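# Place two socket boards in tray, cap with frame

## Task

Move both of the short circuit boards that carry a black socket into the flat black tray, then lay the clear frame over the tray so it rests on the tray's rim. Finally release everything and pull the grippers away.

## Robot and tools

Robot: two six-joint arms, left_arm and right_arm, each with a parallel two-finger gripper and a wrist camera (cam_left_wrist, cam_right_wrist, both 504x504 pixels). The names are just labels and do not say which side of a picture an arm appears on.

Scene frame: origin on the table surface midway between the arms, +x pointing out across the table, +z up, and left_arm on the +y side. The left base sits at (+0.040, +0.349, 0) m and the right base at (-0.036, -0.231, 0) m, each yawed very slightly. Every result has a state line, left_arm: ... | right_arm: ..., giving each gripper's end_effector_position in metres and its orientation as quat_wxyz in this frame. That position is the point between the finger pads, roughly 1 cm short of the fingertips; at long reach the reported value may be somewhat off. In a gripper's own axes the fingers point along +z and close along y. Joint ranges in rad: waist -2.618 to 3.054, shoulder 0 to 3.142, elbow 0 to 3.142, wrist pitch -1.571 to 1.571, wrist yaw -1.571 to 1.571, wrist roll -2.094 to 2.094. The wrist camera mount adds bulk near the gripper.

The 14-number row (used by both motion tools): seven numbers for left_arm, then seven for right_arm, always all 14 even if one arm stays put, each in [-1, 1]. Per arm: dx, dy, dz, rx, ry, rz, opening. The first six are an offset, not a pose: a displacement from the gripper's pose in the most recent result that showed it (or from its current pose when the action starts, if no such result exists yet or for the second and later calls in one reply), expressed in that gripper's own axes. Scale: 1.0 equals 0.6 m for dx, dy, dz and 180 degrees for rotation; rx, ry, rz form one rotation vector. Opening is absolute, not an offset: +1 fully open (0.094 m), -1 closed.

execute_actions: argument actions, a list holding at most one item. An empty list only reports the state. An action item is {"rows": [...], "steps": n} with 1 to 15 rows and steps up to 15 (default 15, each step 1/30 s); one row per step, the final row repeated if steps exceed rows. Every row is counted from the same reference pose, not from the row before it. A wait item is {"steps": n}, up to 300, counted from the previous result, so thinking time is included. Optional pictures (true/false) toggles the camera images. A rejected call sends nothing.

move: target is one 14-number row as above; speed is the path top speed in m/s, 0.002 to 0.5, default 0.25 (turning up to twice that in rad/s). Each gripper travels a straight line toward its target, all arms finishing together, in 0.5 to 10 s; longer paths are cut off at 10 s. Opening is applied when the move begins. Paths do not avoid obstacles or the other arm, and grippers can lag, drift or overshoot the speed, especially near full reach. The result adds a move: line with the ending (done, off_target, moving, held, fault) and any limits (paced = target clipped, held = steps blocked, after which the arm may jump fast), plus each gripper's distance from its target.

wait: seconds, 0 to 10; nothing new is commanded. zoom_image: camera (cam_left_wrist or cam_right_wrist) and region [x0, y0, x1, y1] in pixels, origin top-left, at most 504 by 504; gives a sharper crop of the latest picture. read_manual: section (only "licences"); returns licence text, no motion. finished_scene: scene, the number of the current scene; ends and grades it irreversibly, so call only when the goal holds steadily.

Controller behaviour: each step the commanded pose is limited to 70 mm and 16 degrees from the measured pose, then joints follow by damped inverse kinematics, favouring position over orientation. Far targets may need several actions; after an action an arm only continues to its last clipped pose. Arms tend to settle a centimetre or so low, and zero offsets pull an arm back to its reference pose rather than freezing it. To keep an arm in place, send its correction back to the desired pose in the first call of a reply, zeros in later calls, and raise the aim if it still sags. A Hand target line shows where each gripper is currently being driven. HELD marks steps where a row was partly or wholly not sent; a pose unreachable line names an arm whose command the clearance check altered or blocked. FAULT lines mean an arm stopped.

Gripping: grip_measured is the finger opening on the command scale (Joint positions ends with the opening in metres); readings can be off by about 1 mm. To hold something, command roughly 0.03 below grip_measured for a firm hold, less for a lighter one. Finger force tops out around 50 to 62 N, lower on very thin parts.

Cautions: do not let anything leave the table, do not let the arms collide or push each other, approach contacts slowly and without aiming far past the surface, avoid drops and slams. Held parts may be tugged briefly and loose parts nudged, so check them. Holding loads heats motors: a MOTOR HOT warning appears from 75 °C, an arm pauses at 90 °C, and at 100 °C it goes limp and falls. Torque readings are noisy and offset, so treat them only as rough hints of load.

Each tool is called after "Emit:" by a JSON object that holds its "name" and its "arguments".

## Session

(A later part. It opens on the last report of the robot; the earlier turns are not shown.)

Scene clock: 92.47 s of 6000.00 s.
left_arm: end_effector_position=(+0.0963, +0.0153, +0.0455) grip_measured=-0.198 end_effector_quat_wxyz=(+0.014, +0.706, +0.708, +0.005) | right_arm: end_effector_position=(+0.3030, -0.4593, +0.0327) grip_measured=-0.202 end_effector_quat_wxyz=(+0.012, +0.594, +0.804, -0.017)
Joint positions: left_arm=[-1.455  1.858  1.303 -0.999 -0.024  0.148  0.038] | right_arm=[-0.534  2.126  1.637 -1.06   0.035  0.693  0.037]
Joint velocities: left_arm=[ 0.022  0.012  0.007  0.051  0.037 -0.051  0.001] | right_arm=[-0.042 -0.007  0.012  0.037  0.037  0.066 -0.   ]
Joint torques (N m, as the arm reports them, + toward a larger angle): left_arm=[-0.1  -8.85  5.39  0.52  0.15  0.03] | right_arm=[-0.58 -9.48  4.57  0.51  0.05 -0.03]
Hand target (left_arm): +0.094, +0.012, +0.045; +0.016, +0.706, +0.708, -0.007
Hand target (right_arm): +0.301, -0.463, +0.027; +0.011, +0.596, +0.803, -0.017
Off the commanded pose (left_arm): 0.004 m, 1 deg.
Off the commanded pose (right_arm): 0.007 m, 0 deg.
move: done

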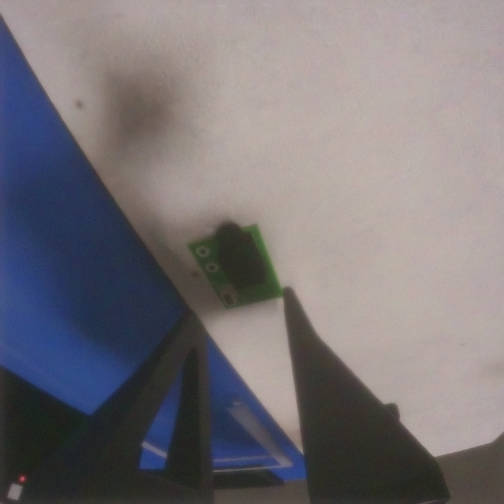

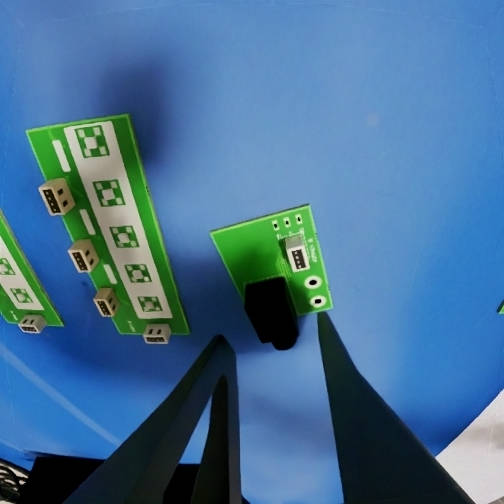

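Emit:
{"name": "move", "arguments": {"target": [0,-0.015,0.035,0,0,0,-0.2,-0.012,0,0.03,0,0,0,-0.25], "speed": 0.05}}

Scene clock: 96.33 s of 6000.00 s.
left_arm: end_effector_position=(+0.0904, +0.0185, +0.0245) grip_measured=-0.198 end_effector_quat_wxyz=(+0.007, +0.707, +0.707, +0.010) | right_arm: end_effector_position=(+0.3073, -0.4627, +0.0198) grip_measured=-0.248 end_effector_quat_wxyz=(+0.013, +0.592, +0.806, -0.016)
Joint positions: left_arm=[-1.471  1.886  1.253 -0.937 -0.024  0.134  0.038] | right_arm=[-0.536  2.159  1.637 -1.026  0.034  0.686  0.035]
Joint velocities: left_arm=[-0.017 -0.002 -0.002  0.051 -0.051 -0.007  0.001] | right_arm=[-0.002 -0.007 -0.027  0.022 -0.007 -0.051 -0.   ]
Joint torques (N m, as the arm reports them, + toward a larger angle): left_arm=[-0.87 -8.82  5.49  0.47  0.04 -0.14] | right_arm=[-0.7  -9.72  4.62  0.49  0.04 -0.02]
Hand target (left_arm): +0.088, +0.015, +0.024; +0.014, +0.706, +0.708, +0.004
Hand target (right_arm): +0.305, -0.467, +0.015; +0.012, +0.594, +0.804, -0.017
Off the commanded pose (left_arm): 0.004 m, 1 deg.
Off the commanded pose (right_arm): 0.007 m, 0 deg.
move: done

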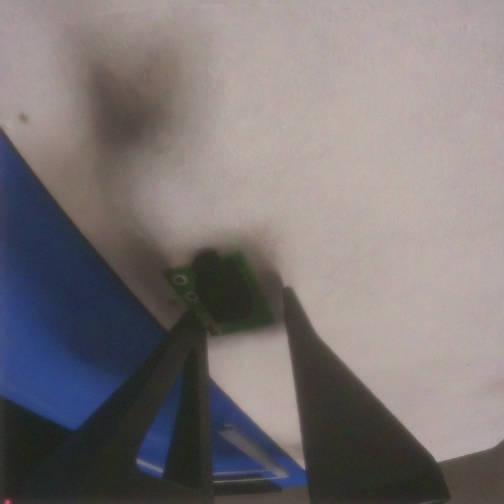

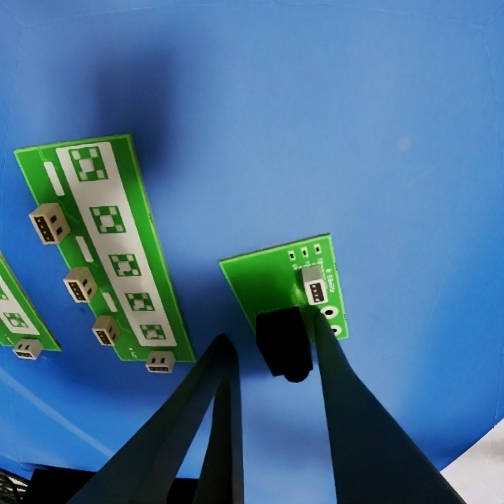

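Emit:
{"name": "move", "arguments": {"target": [-0.02,0.011,0.004,0,0,0,-0.2,0,0,0.004,0,0,0,-0.72], "speed": 0.05}}

Emit:
{"name": "move", "arguments": {"target": [-0.004,0,0.015,0,0,0,-0.25,0,0,-0.09,0,0,0,-0.72], "speed": 0.08}}

Scene clock: 115.87 s of 6000.00 s.
left_arm: end_effector_position=(+0.0910, +0.0141, +0.0156) grip_measured=-0.198 end_effector_quat_wxyz=(-0.002, +0.708, +0.706, +0.016) | right_arm: end_effector_position=(+0.3075, -0.4627, +0.0198) grip_measured=-0.682 end_effector_quat_wxyz=(+0.013, +0.592, +0.806, -0.016)
Joint positions: left_arm=[-1.471  1.935  1.281 -0.939 -0.024  0.137  0.038] | right_arm=[-0.536  2.159  1.637 -1.025  0.033  0.686  0.015]
Joint velocities: left_arm=[ 0.032 -0.007  0.007 -0.066 -0.022 -0.066 -0.001] | right_arm=[-0.012 -0.032 -0.007  0.022  0.051 -0.037  0.   ]
Joint torques (N m, as the arm reports them, + toward a larger angle): left_arm=[ 1.14 -8.89  8.63  0.19  0.04  0.11] | right_arm=[  0.06 -10.04   4.88   0.44   0.05   0.02]
Hand target (left_arm): +0.097, +0.007, +0.022; +0.007, +0.707, +0.707, +0.010
Hand target (right_arm): +0.307, -0.463, +0.017; +0.013, +0.592, +0.806, -0.016
Off the commanded pose (left_arm): 0.012 m, 1 deg.
Off the commanded pose (right_arm): 0.002 m, 0 deg.
After step 90, 15.77 s passed at rest.
move: off_target (left_arm)

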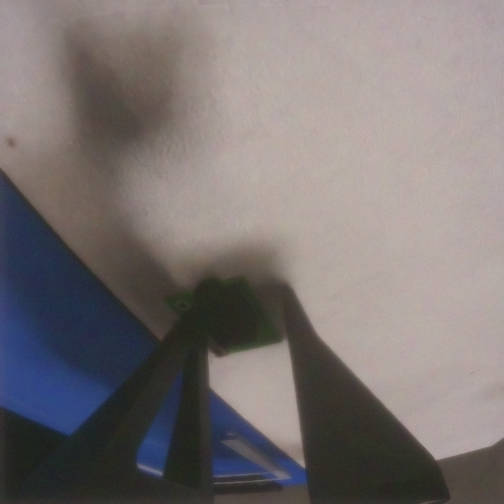

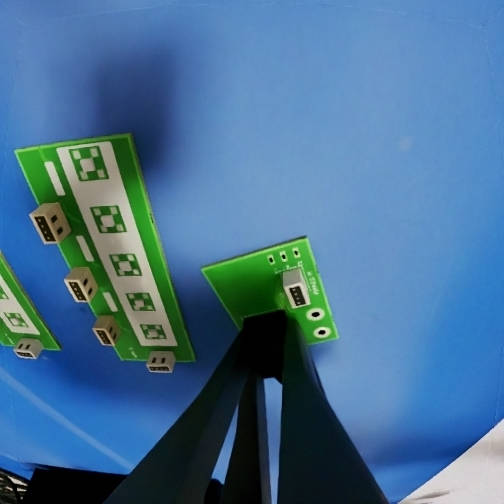

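Scene clock: 117.10 s of 6000.00 s.
left_arm: end_effector_position=(+0.0910, +0.0144, +0.0137) grip_measured=-0.248 end_effector_quat_wxyz=(-0.004, +0.708, +0.706, +0.018) | right_arm: end_effector_position=(+0.3058, -0.4614, +0.0632) grip_measured=-0.682 end_effector_quat_wxyz=(+0.006, +0.592, +0.806, -0.016)
Joint positions: left_arm=[-1.471  1.941  1.281 -0.938 -0.024  0.137  0.035] | right_arm=[-0.536  2.129  1.766 -1.198  0.032  0.686  0.015]
Joint velocities: left_arm=[-0.007 -0.007 -0.002 -0.007 -0.022 -0.007 -0.   ] | right_arm=[-0.002 -0.012  0.012 -0.095  0.066 -0.066  0.   ]
Joint torques (N m, as the arm reports them, + toward a larger angle): left_arm=[-0.29 -7.59  5.05  0.58  0.02  0.02] | right_arm=[  0.26 -11.23   6.83   0.21   0.05   0.05]
Hand target (left_arm): +0.091, +0.012, +0.007; -0.002, +0.708, +0.706, +0.016
Hand target (right_arm): +0.308, -0.461, +0.074; +0.013, +0.592, +0.806, -0.016
Off the commanded pose (left_arm): 0.008 m, 0 deg.
Off the commanded pose (right_arm): 0.011 m, 1 deg.
move: off_target (right_arm)

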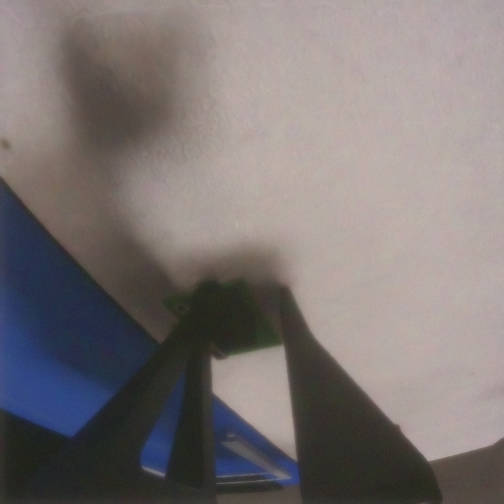

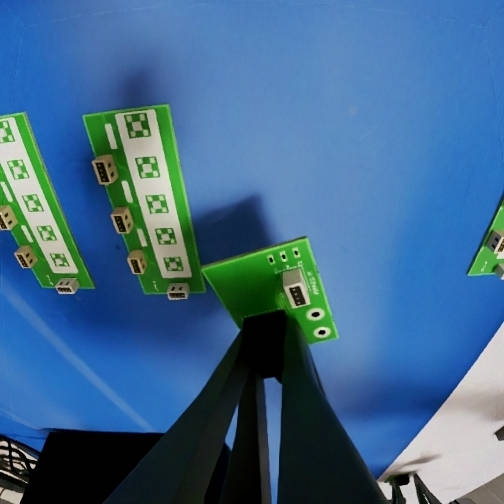

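Emit:
{"name": "move", "arguments": {"target": [0,0.012,-0.008,0,0,0,-0.25,0,0,0,0,0,0,-0.72], "speed": 0.05}}

Emit:
{"name": "move", "arguments": {"target": [0,0,0,0,0,0,-0.72,0,0,0,0,0,0,-0.72]}}

Emit:
{"name": "move", "arguments": {"target": [0,0,-0.17,0,-0.01,0,-0.72,0.34,-0.07,-0.03,0,0,-0.4,-0.72]}}

Scene clock: 121.47 s of 6000.00 s.
left_arm: end_effector_position=(+0.0936, +0.0162, +0.0137) grip_measured=-0.248 end_effector_quat_wxyz=(-0.006, +0.708, +0.706, +0.019) | right_arm: end_effector_position=(+0.3055, -0.4611, +0.0632) grip_measured=-0.682 end_effector_quat_wxyz=(+0.005, +0.592, +0.806, -0.016)
Joint positions: left_arm=[-1.462  1.941  1.281 -0.944 -0.024  0.146  0.035] | right_arm=[-0.536  2.129  1.766 -1.199  0.032  0.686  0.015]
Joint velocities: left_arm=[-0.002 -0.007 -0.022  0.125 -0.007 -0.022 -0.001] | right_arm=[-0.012 -0.017  0.007 -0.007 -0.022  0.037 -0.001]
Joint torques (N m, as the arm reports them, + toward a larger angle): left_arm=[ 1.04 -9.16  7.23  0.08  0.05  0.07] | right_arm=[  0.03 -10.16   5.44   0.36   0.05   0.03]
Hand target (left_arm): +0.098, +0.014, +0.019; -0.004, +0.708, +0.706, +0.018
Hand target (right_arm): +0.306, -0.461, +0.063; +0.006, +0.592, +0.806, -0.016
Off the commanded pose (left_arm): 0.007 m, 0 deg.
Off the commanded pose (right_arm): 0.000 m, 0 deg.
After step 90, 0.63 s passed at rest.
move: done

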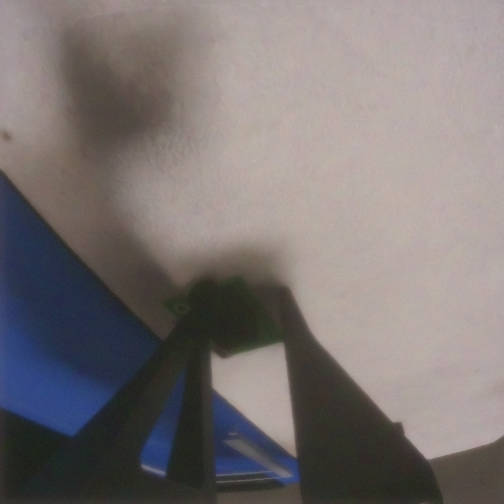

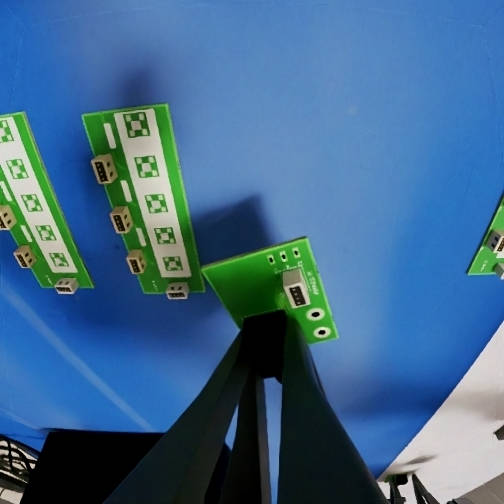

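Scene clock: 121.97 s of 6000.00 s.
left_arm: end_effector_position=(+0.0939, +0.0163, +0.0137) grip_measured=-0.690 end_effector_quat_wxyz=(-0.005, +0.708, +0.706, +0.020) | right_arm: end_effector_position=(+0.3055, -0.4610, +0.0632) grip_measured=-0.682 end_effector_quat_wxyz=(+0.005, +0.592, +0.806, -0.015)
Joint positions: left_arm=[-1.462  1.941  1.281 -0.944 -0.026  0.146  0.015] | right_arm=[-0.536  2.129  1.766 -1.199  0.031  0.686  0.015]
Joint velocities: left_arm=[-0.017  0.002 -0.012 -0.081  0.007 -0.066  0.   ] | right_arm=[-0.042 -0.012  0.012 -0.095 -0.066 -0.066  0.   ]
Joint torques (N m, as the arm reports them, + toward a larger angle): left_arm=[-0.06 -8.85  5.94  0.25  0.02  0.03] | right_arm=[  0.05 -10.15   5.43   0.35   0.04   0.01]
Hand target (left_arm): +0.094, +0.016, +0.014; -0.006, +0.708, +0.706, +0.019
Hand target (right_arm): +0.306, -0.461, +0.063; +0.005, +0.592, +0.806, -0.016
Off the commanded pose (left_arm): 0.000 m, 0 deg.
Off the commanded pose (right_arm): 0.000 m, 0 deg.
move: done

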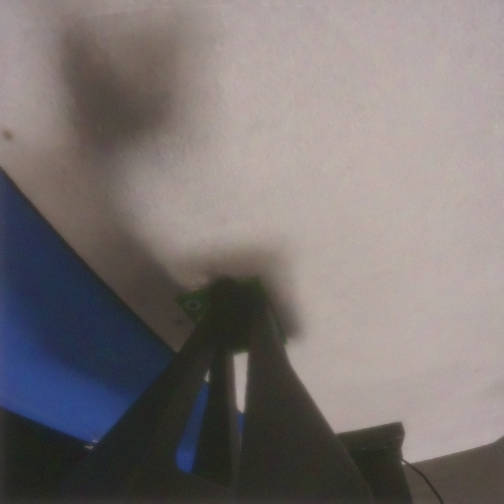

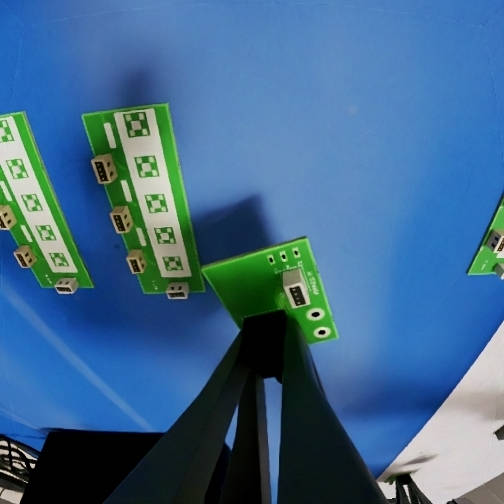

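Scene clock: 124.97 s of 6000.00 s.
left_arm: end_effector_position=(+0.0935, +0.0193, +0.1002) grip_measured=-0.690 end_effector_quat_wxyz=(-0.011, +0.708, +0.706, +0.024) | right_arm: end_effector_position=(+0.2093, -0.2801, +0.0783) grip_measured=-0.682 end_effector_quat_wxyz=(-0.006, +0.013, +1.000, -0.014)
Joint positions: left_arm=[-1.462  1.859  1.526 -1.285 -0.026  0.146  0.015] | right_arm=[-0.135  1.519  1.056 -1.115  0.029 -0.155  0.015]
Joint velocities: left_arm=[ 0.007  0.002 -0.002 -0.081 -0.066 -0.037  0.001] | right_arm=[-0.012 -0.007 -0.007 -0.037  0.022  0.022  0.001]
Joint torques (N m, as the arm reports them, + toward a larger angle): left_arm=[ -0.3  -10.88   8.88   0.03   0.03   0.02] | right_arm=[ 0.54 -6.67  4.48  0.28  0.02 -0.02]
Hand target (left_arm): +0.093, +0.014, +0.116; +0.005, +0.708, +0.706, +0.009
Hand target (right_arm): +0.206, -0.277, +0.081; -0.003, +0.005, +1.000, -0.013
Off the commanded pose (left_arm): 0.017 m, 3 deg.
Off the commanded pose (right_arm): 0.005 m, 1 deg.
move: off_target (left_arm)

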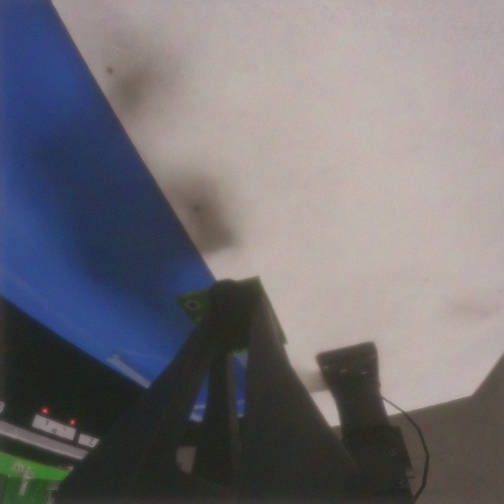

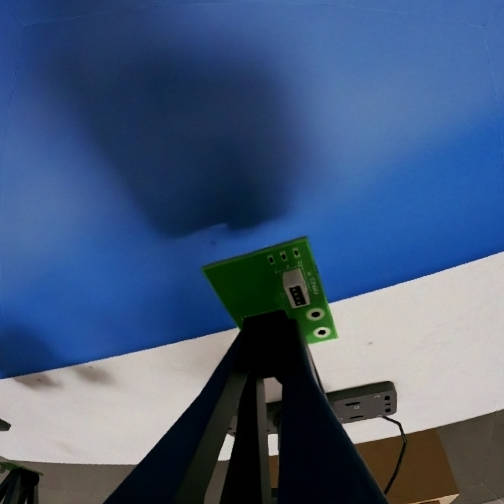

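Emit:
{"name": "move", "arguments": {"target": [0.55,0.25,-0.1,0,-0.016,-0.1,-0.73,0,0,0,0,0,0,-0.72], "speed": 0.3}}

Emit:
{"name": "move", "arguments": {"target": [0.15,0.24,0,0,0,-0.4,-0.73,0.19,0.5,0.0,0,0,-0.5,-0.72], "speed": 0.35}}

Scene clock: 132.10 s of 6000.00 s.
left_arm: end_effector_position=(+0.2403, +0.3490, +0.1712) grip_measured=-0.690 end_effector_quat_wxyz=(-0.005, +0.589, +0.808, +0.014) | right_arm: end_effector_position=(+0.2093, -0.2801, +0.0783) grip_measured=-0.682 end_effector_quat_wxyz=(-0.006, +0.011, +1.000, -0.014)
Joint positions: left_arm=[-0.067  1.304  1.249 -1.508 -0.029  1.226  0.015] | right_arm=[-0.135  1.519  1.056 -1.115  0.029 -0.158  0.015]
Joint velocities: left_arm=[-0.007 -0.002 -0.002 -0.154 -0.022 -0.037 -0.   ] | right_arm=[-0.002 -0.007  0.007 -0.051  0.037  0.037  0.   ]
Joint torques (N m, as the arm reports them, + toward a larger angle): left_arm=[ 0.96 -3.29  9.19  0.14  0.1   0.06] | right_arm=[ 0.02 -5.2   5.35  0.33  0.04  0.03]
Hand target (left_arm): +0.243, +0.348, +0.178; +0.005, +0.589, +0.808, +0.008
Hand target (right_arm): +0.209, -0.280, +0.078; -0.006, +0.013, +1.000, -0.014
Off the commanded pose (left_arm): 0.010 m, 2 deg.
Off the commanded pose (right_arm): 0.000 m, 0 deg.
After step 90, 2.13 s passed at rest.
move: done

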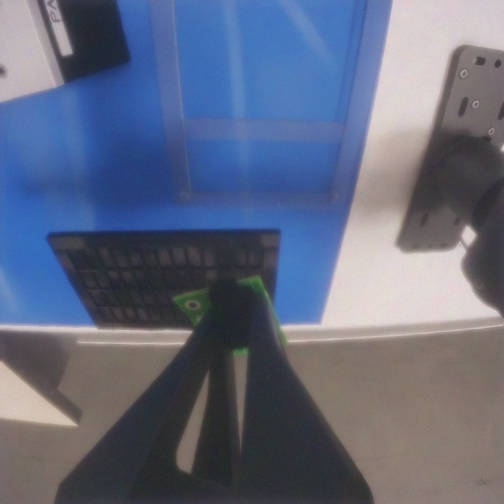

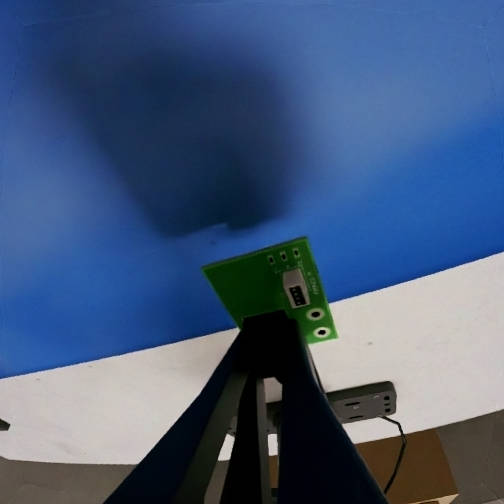

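Scene clock: 134.93 s of 6000.00 s.
left_arm: end_effector_position=(+0.3465, +0.4759, +0.1660) grip_measured=-0.690 end_effector_quat_wxyz=(-0.009, +0.013, +1.000, +0.012) | right_arm: end_effector_position=(+0.0987, +0.0216, +0.0735) grip_measured=-0.681 end_effector_quat_wxyz=(+0.012, +0.695, -0.719, +0.002)
Joint positions: left_arm=[ 0.338  1.816  1.734 -1.496 -0.029  0.398  0.015] | right_arm=[ 1.12   1.676  1.198 -1.118 -0.003 -0.462  0.015]
Joint velocities: left_arm=[-0.007  0.007 -0.002 -0.007 -0.051  0.022 -0.   ] | right_arm=[-0.002 -0.017  0.002 -0.095  0.007 -0.007 -0.001]
Joint torques (N m, as the arm reports them, + toward a larger angle): left_arm=[ 0.66 -8.33  8.9   0.24  0.03 -0.13] | right_arm=[ 0.32 -5.77  6.89  0.32 -0.01 -0.02]
Hand target (left_arm): +0.349, +0.479, +0.174; +0.002, +0.001, +1.000, +0.014
Hand target (right_arm): +0.100, +0.028, +0.076; +0.006, +0.699, -0.715, -0.002
Off the commanded pose (left_arm): 0.011 m, 2 deg.
Off the commanded pose (right_arm): 0.004 m, 1 deg.
move: off_target (left_arm)

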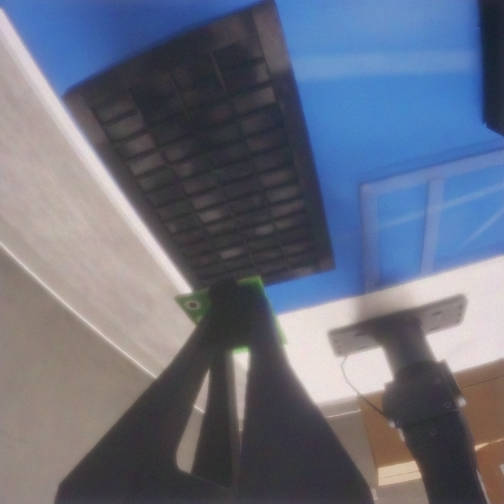

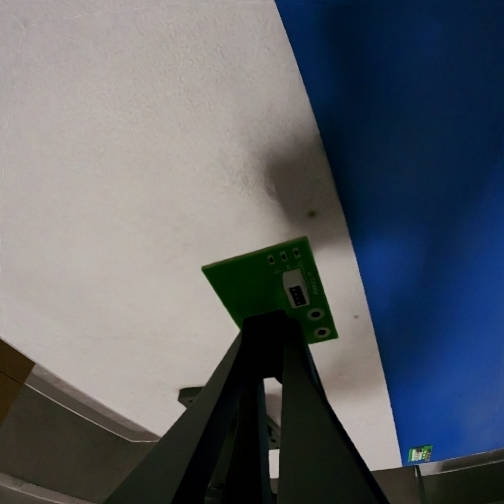

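Emit:
{"name": "move", "arguments": {"target": [-0.03,0,0.2,0.007,-0.005,0,-0.73,0,0.01,0.097,0,-0.012,0,-0.72], "speed": 0.1}}

Scene clock: 139.83 s of 6000.00 s.
left_arm: end_effector_position=(+0.3590, +0.4790, +0.0441) grip_measured=-0.690 end_effector_quat_wxyz=(-0.014, +0.011, +1.000, +0.005) | right_arm: end_effector_position=(+0.0950, +0.0182, +0.0201) grip_measured=-0.681 end_effector_quat_wxyz=(-0.003, +0.693, -0.721, -0.007)
Joint positions: left_arm=[ 0.338  1.914  1.373 -1.052 -0.02   0.395  0.015] | right_arm=[ 1.12   1.698  0.998 -0.861 -0.012 -0.457  0.015]
Joint velocities: left_arm=[-0.022 -0.012  0.007 -0.007 -0.007 -0.007 -0.001] | right_arm=[ 0.007 -0.002  0.002 -0.007 -0.022  0.007 -0.001]
Joint torques (N m, as the arm reports them, + toward a larger angle): left_arm=[-0.1  -9.37  5.62  0.46  0.14  0.01] | right_arm=[ 0.76 -5.63  4.25  0.51 -0.05  0.05]
Hand target (left_arm): +0.363, +0.478, +0.046; -0.001, +0.012, +1.000, +0.001
Hand target (right_arm): +0.091, +0.020, +0.015; -0.001, +0.695, -0.719, -0.011
Off the commanded pose (left_arm): 0.004 m, 2 deg.
Off the commanded pose (right_arm): 0.006 m, 1 deg.
After step 90, 0.13 s passed at rest.
move: done

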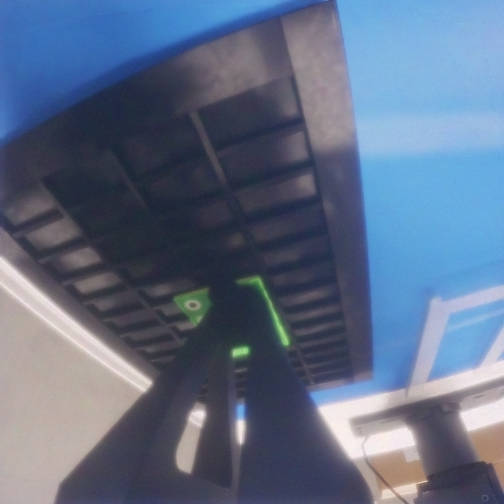

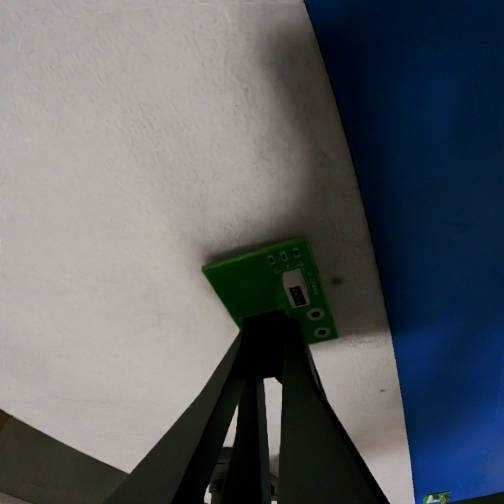

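Emit:
{"name": "move", "arguments": {"target": [0,0.012,0.036,0,0,0,-0.73,0,0,0.012,0,0,0,-0.72], "speed": 0.03}}

Emit:
{"name": "move", "arguments": {"target": [0,0,0.008,0,0,0,-0.73,0,0,0,0,0,0,-0.2], "speed": 0.03}}

Scene clock: 143.90 s of 6000.00 s.
left_arm: end_effector_position=(+0.3576, +0.4814, +0.0250) grip_measured=-0.690 end_effector_quat_wxyz=(-0.021, +0.011, +1.000, +0.002) | right_arm: end_effector_position=(+0.0963, +0.0206, +0.0201) grip_measured=-0.681 end_effector_quat_wxyz=(-0.008, +0.693, -0.721, -0.009)
Joint positions: left_arm=[ 0.346  1.949  1.342 -1.    -0.02   0.402  0.015] | right_arm=[ 1.12   1.698  0.998 -0.85  -0.012 -0.457  0.015]
Joint velocities: left_arm=[ 0.007 -0.012 -0.007 -0.022 -0.007  0.066 -0.   ] | right_arm=[ 0.002 -0.002 -0.017  0.051  0.037 -0.007 -0.001]
Joint torques (N m, as the arm reports them, + toward a larger angle): left_arm=[ 0.89 -9.    4.99  0.52  0.03  0.16] | right_arm=[ 0.08 -5.5   3.67  0.54  0.01  0.02]
Hand target (left_arm): +0.359, +0.486, +0.022; -0.015, +0.011, +1.000, +0.005
Hand target (right_arm): +0.095, +0.018, +0.013; -0.003, +0.693, -0.721, -0.007
Off the commanded pose (left_arm): 0.006 m, 1 deg.
Off the commanded pose (right_arm): 0.008 m, 1 deg.
After step 90, 0.07 s passed at rest.
move: done

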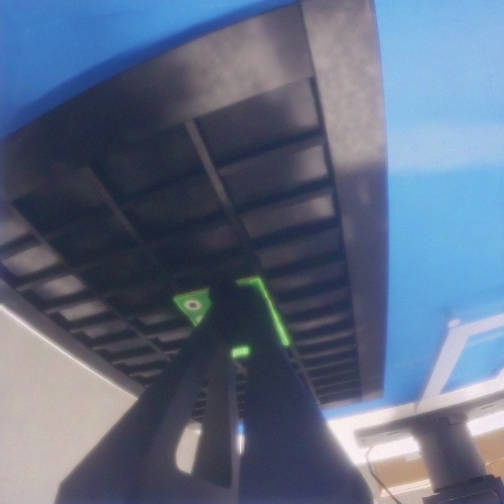

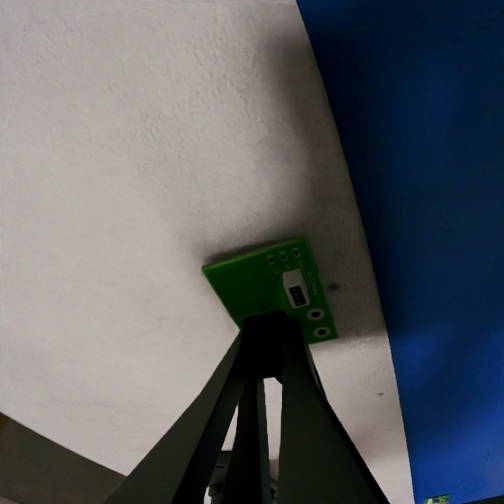

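Scene clock: 144.60 s of 6000.00 s.
left_arm: end_effector_position=(+0.3576, +0.4814, +0.0250) grip_measured=-0.690 end_effector_quat_wxyz=(-0.021, +0.011, +1.000, +0.002) | right_arm: end_effector_position=(+0.0963, +0.0206, +0.0201) grip_measured=-0.202 end_effector_quat_wxyz=(-0.008, +0.693, -0.721, -0.009)
Joint positions: left_arm=[ 0.346  1.949  1.342 -1.    -0.02   0.402  0.015] | right_arm=[ 1.12   1.698  0.998 -0.85  -0.012 -0.457  0.037]
Joint velocities: left_arm=[ 0.012 -0.002  0.002 -0.037  0.051  0.037  0.   ] | right_arm=[-0.007 -0.007  0.007 -0.051 -0.037  0.037  0.001]
Joint torques (N m, as the arm reports them, + toward a larger angle): left_arm=[ 0.02 -8.62  4.76  0.43  0.01  0.04] | right_arm=[ 0.05 -6.35  4.96  0.37  0.01  0.02]
Hand target (left_arm): +0.357, +0.481, +0.020; -0.021, +0.011, +1.000, +0.002
Hand target (right_arm): +0.096, +0.021, +0.020; -0.008, +0.693, -0.721, -0.009
Off the commanded pose (left_arm): 0.005 m, 0 deg.
Off the commanded pose (right_arm): 0.000 m, 0 deg.
move: done

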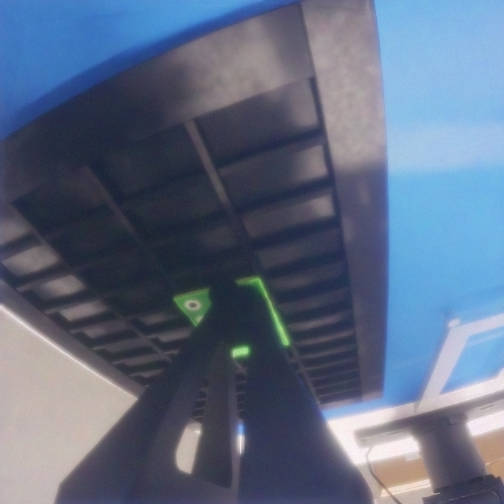

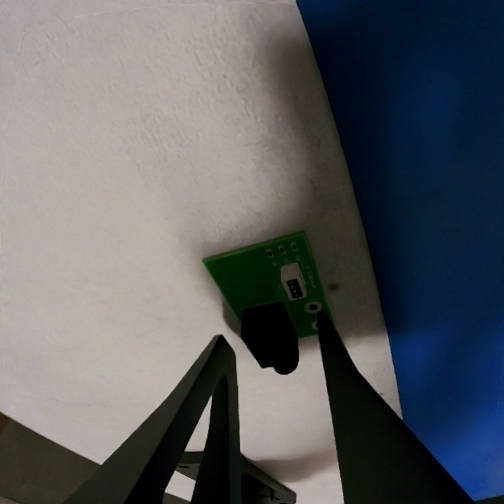

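Emit:
{"name": "move", "arguments": {"target": [0,0,0.016,0,0,0,-0.73,0,0,-0.1,0,0,0,-0.2], "speed": 0.08}}

Emit:
{"name": "move", "arguments": {"target": [0,0,0,0,0,0,-0.2,0,0,0,0,0,0,-0.2]}}

Emit:
{"name": "move", "arguments": {"target": [0,0,-0.25,0,-0.02,0,-0.2,0.55,-0.17,-0.03,0,0,0.3,-0.2], "speed": 0.3}}

Emit:
{"name": "move", "arguments": {"target": [0.2,-0.22,-0.02,0,0,0.49,-0.2,0,0,0,0,0,0,-0.2], "speed": 0.35}}

Emit:
{"name": "move", "arguments": {"target": [-0.56,-0.24,0.14,0,0,0,-0.2,0,0,0,0,0,0,-0.2], "speed": 0.3}}

Scene clock: 151.10 s of 6000.00 s.
left_arm: end_effector_position=(+0.3574, +0.4813, +0.0246) grip_measured=-0.690 end_effector_quat_wxyz=(-0.021, +0.011, +1.000, +0.002) | right_arm: end_effector_position=(+0.0946, +0.0174, +0.0708) grip_measured=-0.202 end_effector_quat_wxyz=(+0.002, +0.693, -0.721, -0.006)
Joint positions: left_arm=[ 0.346  1.949  1.34  -0.998 -0.02   0.402  0.015] | right_arm=[ 1.12   1.635  1.143 -1.08  -0.012 -0.457  0.037]
Joint velocities: left_arm=[ 0.007 -0.017 -0.022  0.007  0.066  0.051  0.001] | right_arm=[ 0.002 -0.012 -0.017 -0.095  0.037 -0.066 -0.001]
Joint torques (N m, as the arm reports them, + toward a larger angle): left_arm=[-0.15 -8.12  3.74  0.63  0.04  0.  ] | right_arm=[-0.26 -7.32  6.7   0.18  0.01 -0.02]
Hand target (left_arm): +0.357, +0.481, +0.016; -0.021, +0.011, +1.000, +0.002
Hand target (right_arm): +0.097, +0.019, +0.080; -0.008, +0.693, -0.721, -0.009
Off the commanded pose (left_arm): 0.009 m, 0 deg.
Off the commanded pose (right_arm): 0.010 m, 1 deg.
After step 90, 2.20 s passed at rest.
move: done

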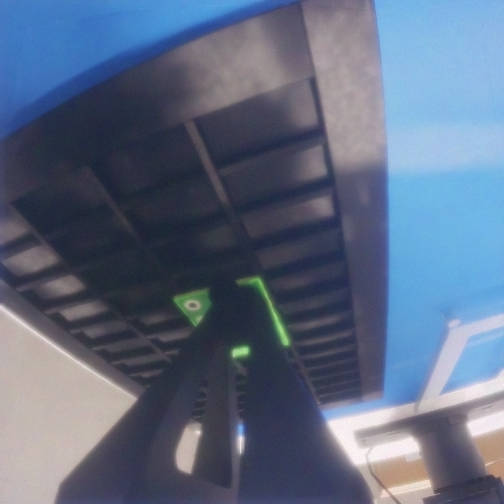

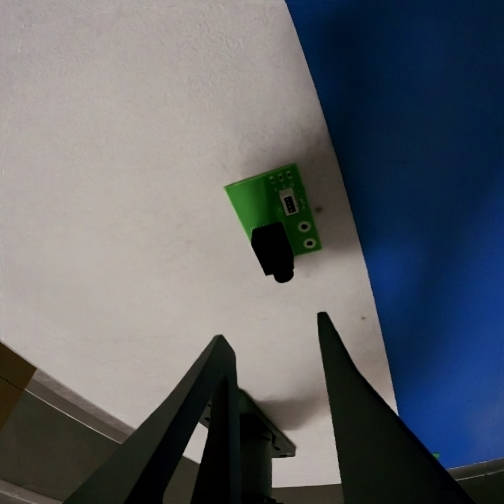

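Scene clock: 151.60 s of 6000.00 s.
left_arm: end_effector_position=(+0.3569, +0.4810, +0.0246) grip_measured=-0.202 end_effector_quat_wxyz=(-0.022, +0.011, +1.000, +0.001) | right_arm: end_effector_position=(+0.0946, +0.0174, +0.0708) grip_measured=-0.202 end_effector_quat_wxyz=(+0.002, +0.693, -0.721, -0.006)
Joint positions: left_arm=[ 0.346  1.949  1.34  -1.    -0.019  0.402  0.037] | right_arm=[ 1.12   1.635  1.143 -1.08  -0.012 -0.457  0.037]
Joint velocities: left_arm=[ 0.002 -0.017 -0.002  0.037 -0.125 -0.037 -0.   ] | right_arm=[-0.017 -0.012 -0.002 -0.066  0.022  0.022  0.   ]
Joint torques (N m, as the arm reports them, + toward a larger angle): left_arm=[-0.13 -8.97  5.89  0.28 -0.01  0.02] | right_arm=[ 0.05 -6.16  5.3   0.34  0.01  0.02]
Hand target (left_arm): +0.357, +0.481, +0.025; -0.021, +0.011, +1.000, +0.002
Hand target (right_arm): +0.095, +0.017, +0.071; +0.002, +0.693, -0.721, -0.006
Off the commanded pose (left_arm): 0.001 m, 0 deg.
Off the commanded pose (right_arm): 0.000 m, 0 deg.
move: done

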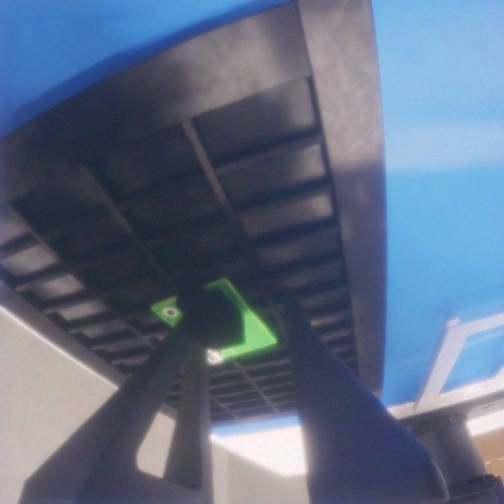

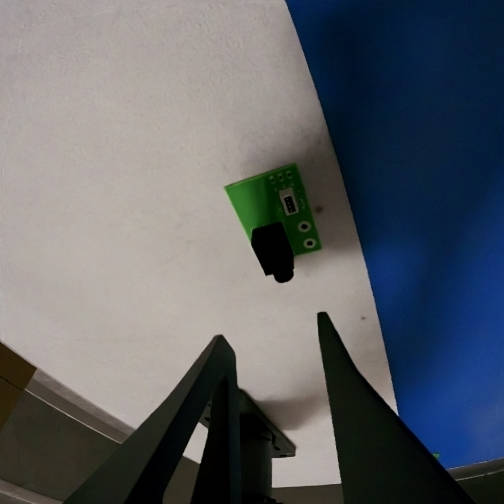

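Scene clock: 153.80 s of 6000.00 s.
left_arm: end_effector_position=(+0.3596, +0.4807, +0.1628) grip_measured=-0.202 end_effector_quat_wxyz=(-0.009, +0.011, +1.000, +0.003) | right_arm: end_effector_position=(+0.1800, -0.3212, +0.0857) grip_measured=-0.202 end_effector_quat_wxyz=(-0.014, -0.289, +0.957, -0.006)
Joint positions: left_arm=[ 0.346  1.878  1.801 -1.507 -0.012  0.402  0.037] | right_arm=[-0.333  1.458  1.031 -1.158  0.028 -0.965  0.037]
Joint velocities: left_arm=[ 0.002 -0.017 -0.007  0.022  0.037  0.066 -0.001] | right_arm=[ 0.022  0.012  0.002 -0.081 -0.022  0.022  0.   ]
Joint torques (N m, as the arm reports them, + toward a larger angle): left_arm=[ 0.44 -9.92  8.66  0.25  0.25  0.05] | right_arm=[-0.37 -4.04  6.95  0.3  -0.02 -0.03]
Hand target (left_arm): +0.362, +0.481, +0.175; +0.010, +0.011, +1.000, +0.001
Hand target (right_arm): +0.185, -0.323, +0.089; -0.009, -0.290, +0.957, -0.007
Off the commanded pose (left_arm): 0.012 m, 2 deg.
Off the commanded pose (right_arm): 0.006 m, 2 deg.
move: off_target (left_arm)

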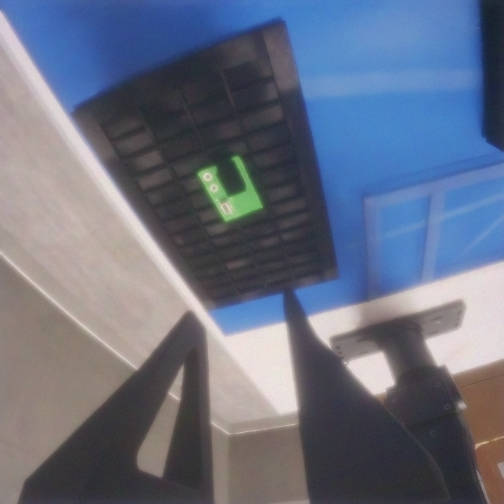

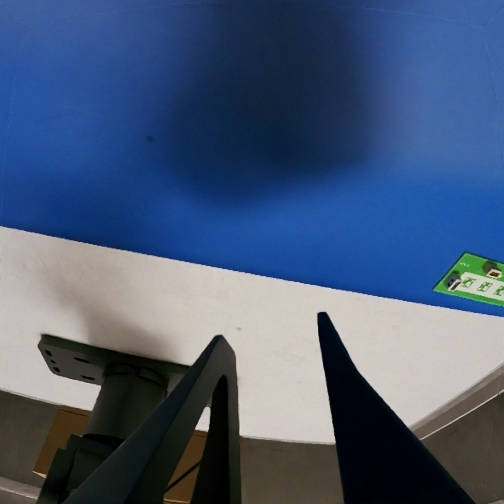

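Scene clock: 156.57 s of 6000.00 s.
left_arm: end_effector_position=(+0.2448, +0.3545, +0.1753) grip_measured=-0.202 end_effector_quat_wxyz=(-0.008, +0.695, +0.719, +0.002) | right_arm: end_effector_position=(+0.1800, -0.3212, +0.0857) grip_measured=-0.202 end_effector_quat_wxyz=(-0.014, -0.289, +0.957, -0.006)
Joint positions: left_arm=[-0.026  1.338  1.29  -1.531 -0.013  1.545  0.037] | right_arm=[-0.333  1.458  1.031 -1.158  0.028 -0.965  0.037]
Joint velocities: left_arm=[-0.012 -0.007 -0.002 -0.007 -0.007 -0.051 -0.   ] | right_arm=[-0.002 -0.002  0.007 -0.037 -0.051  0.007 -0.001]
Joint torques (N m, as the arm reports them, + toward a larger angle): left_arm=[-1.02 -5.44  5.56  0.08  0.06  0.11] | right_arm=[ 0.05 -4.71  5.39  0.31  0.05  0.02]
Hand target (left_arm): +0.238, +0.351, +0.177; -0.008, +0.704, +0.711, -0.002
Hand target (right_arm): +0.180, -0.321, +0.086; -0.014, -0.289, +0.957, -0.006
Off the commanded pose (left_arm): 0.009 m, 2 deg.
Off the commanded pose (right_arm): 0.000 m, 0 deg.
move: done

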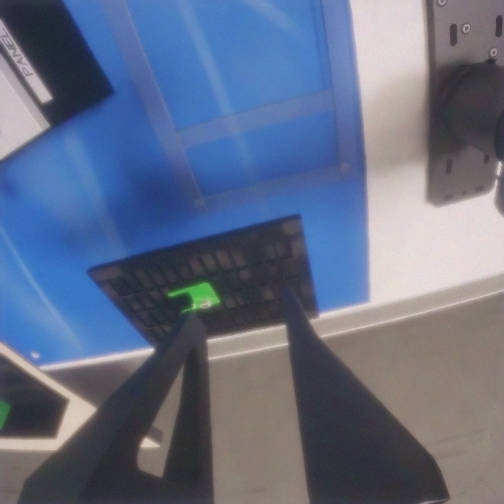

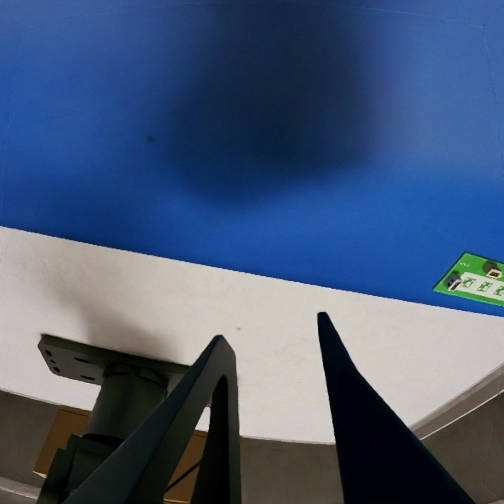

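Scene clock: 158.47 s of 6000.00 s.
left_arm: end_effector_position=(+0.1110, +0.0207, +0.0803) grip_measured=-0.202 end_effector_quat_wxyz=(-0.020, +0.698, +0.715, +0.011) | right_arm: end_effector_position=(+0.1800, -0.3212, +0.0857) grip_measured=-0.202 end_effector_quat_wxyz=(-0.014, -0.289, +0.957, -0.006)
Joint positions: left_arm=[-1.394  1.875  1.467 -1.209  0.004  0.187  0.037] | right_arm=[-0.333  1.458  1.031 -1.158  0.028 -0.965  0.037]
Joint velocities: left_arm=[-0.007  0.037 -0.017 -0.007  0.022  0.022  0.   ] | right_arm=[ 0.007 -0.017 -0.012 -0.022  0.022  0.007 -0.002]
Joint torques (N m, as the arm reports them, + toward a larger angle): left_arm=[-0.36 -9.41  8.93  0.22 -0.06 -0.08] | right_arm=[ 0.05 -4.74  5.38  0.31  0.05  0.02]
Hand target (left_arm): +0.113, +0.012, +0.090; -0.002, +0.695, +0.719, +0.003
Hand target (right_arm): +0.180, -0.321, +0.086; -0.014, -0.289, +0.957, -0.006
Off the commanded pose (left_arm): 0.010 m, 2 deg.
Off the commanded pose (right_arm): 0.000 m, 0 deg.
move: done

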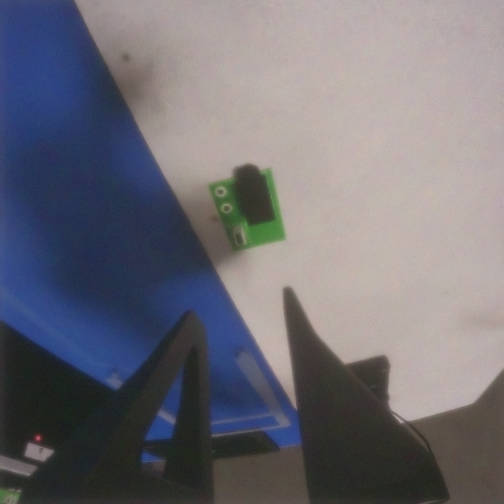

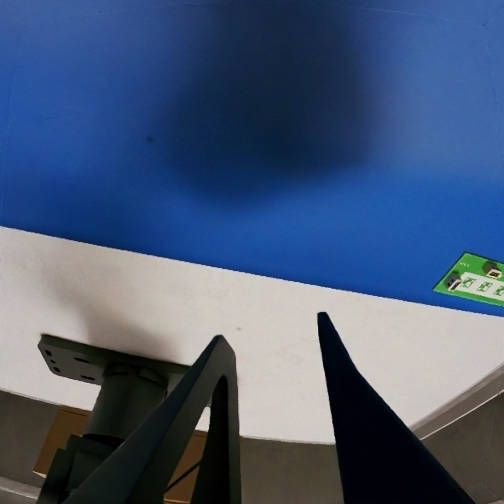

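Target (0.097,0.012,0.017).

Emit:
{"name": "move", "arguments": {"target": [-0.023,-0.027,0.104,0,-0.014,0.02,-0.2,0,0,0,0,0,0,-0.2], "speed": 0.06}}

Scene clock: 161.53 s of 6000.00 s.
left_arm: end_effector_position=(+0.0983, +0.0128, +0.0175) grip_measured=-0.202 end_effector_quat_wxyz=(-0.009, +0.713, +0.701, +0.004) | right_arm: end_effector_position=(+0.1800, -0.3212, +0.0857) grip_measured=-0.202 end_effector_quat_wxyz=(-0.014, -0.289, +0.957, -0.006)
Joint positions: left_arm=[-1.436  1.938  1.293 -0.946  0.004  0.186  0.037] | right_arm=[-0.333  1.458  1.031 -1.158  0.028 -0.965  0.037]
Joint velocities: left_arm=[ 0.002  0.002 -0.002 -0.066  0.007 -0.11  -0.001] | right_arm=[ 0.002 -0.007 -0.002 -0.037  0.037  0.081 -0.001]
Joint torques (N m, as the arm reports them, + toward a larger angle): left_arm=[-0.76 -9.33  5.31  0.46  0.14  0.13] | right_arm=[ 0.04 -4.73  5.37  0.31  0.04  0.03]
Hand target (left_arm): +0.094, +0.009, +0.018; -0.005, +0.720, +0.694, -0.005
Hand target (right_arm): +0.180, -0.321, +0.086; -0.014, -0.289, +0.957, -0.006
Off the commanded pose (left_arm): 0.005 m, 2 deg.
Off the commanded pose (right_arm): 0.000 m, 0 deg.
move: done

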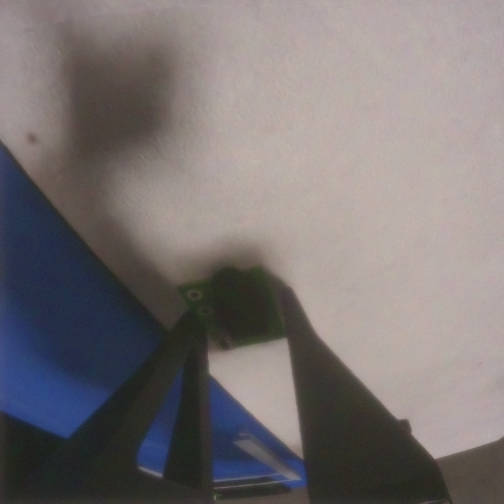

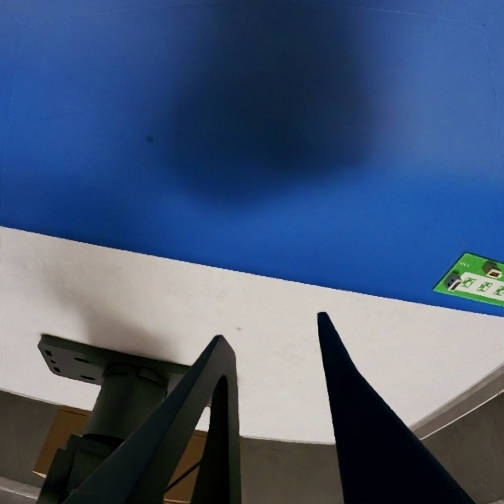

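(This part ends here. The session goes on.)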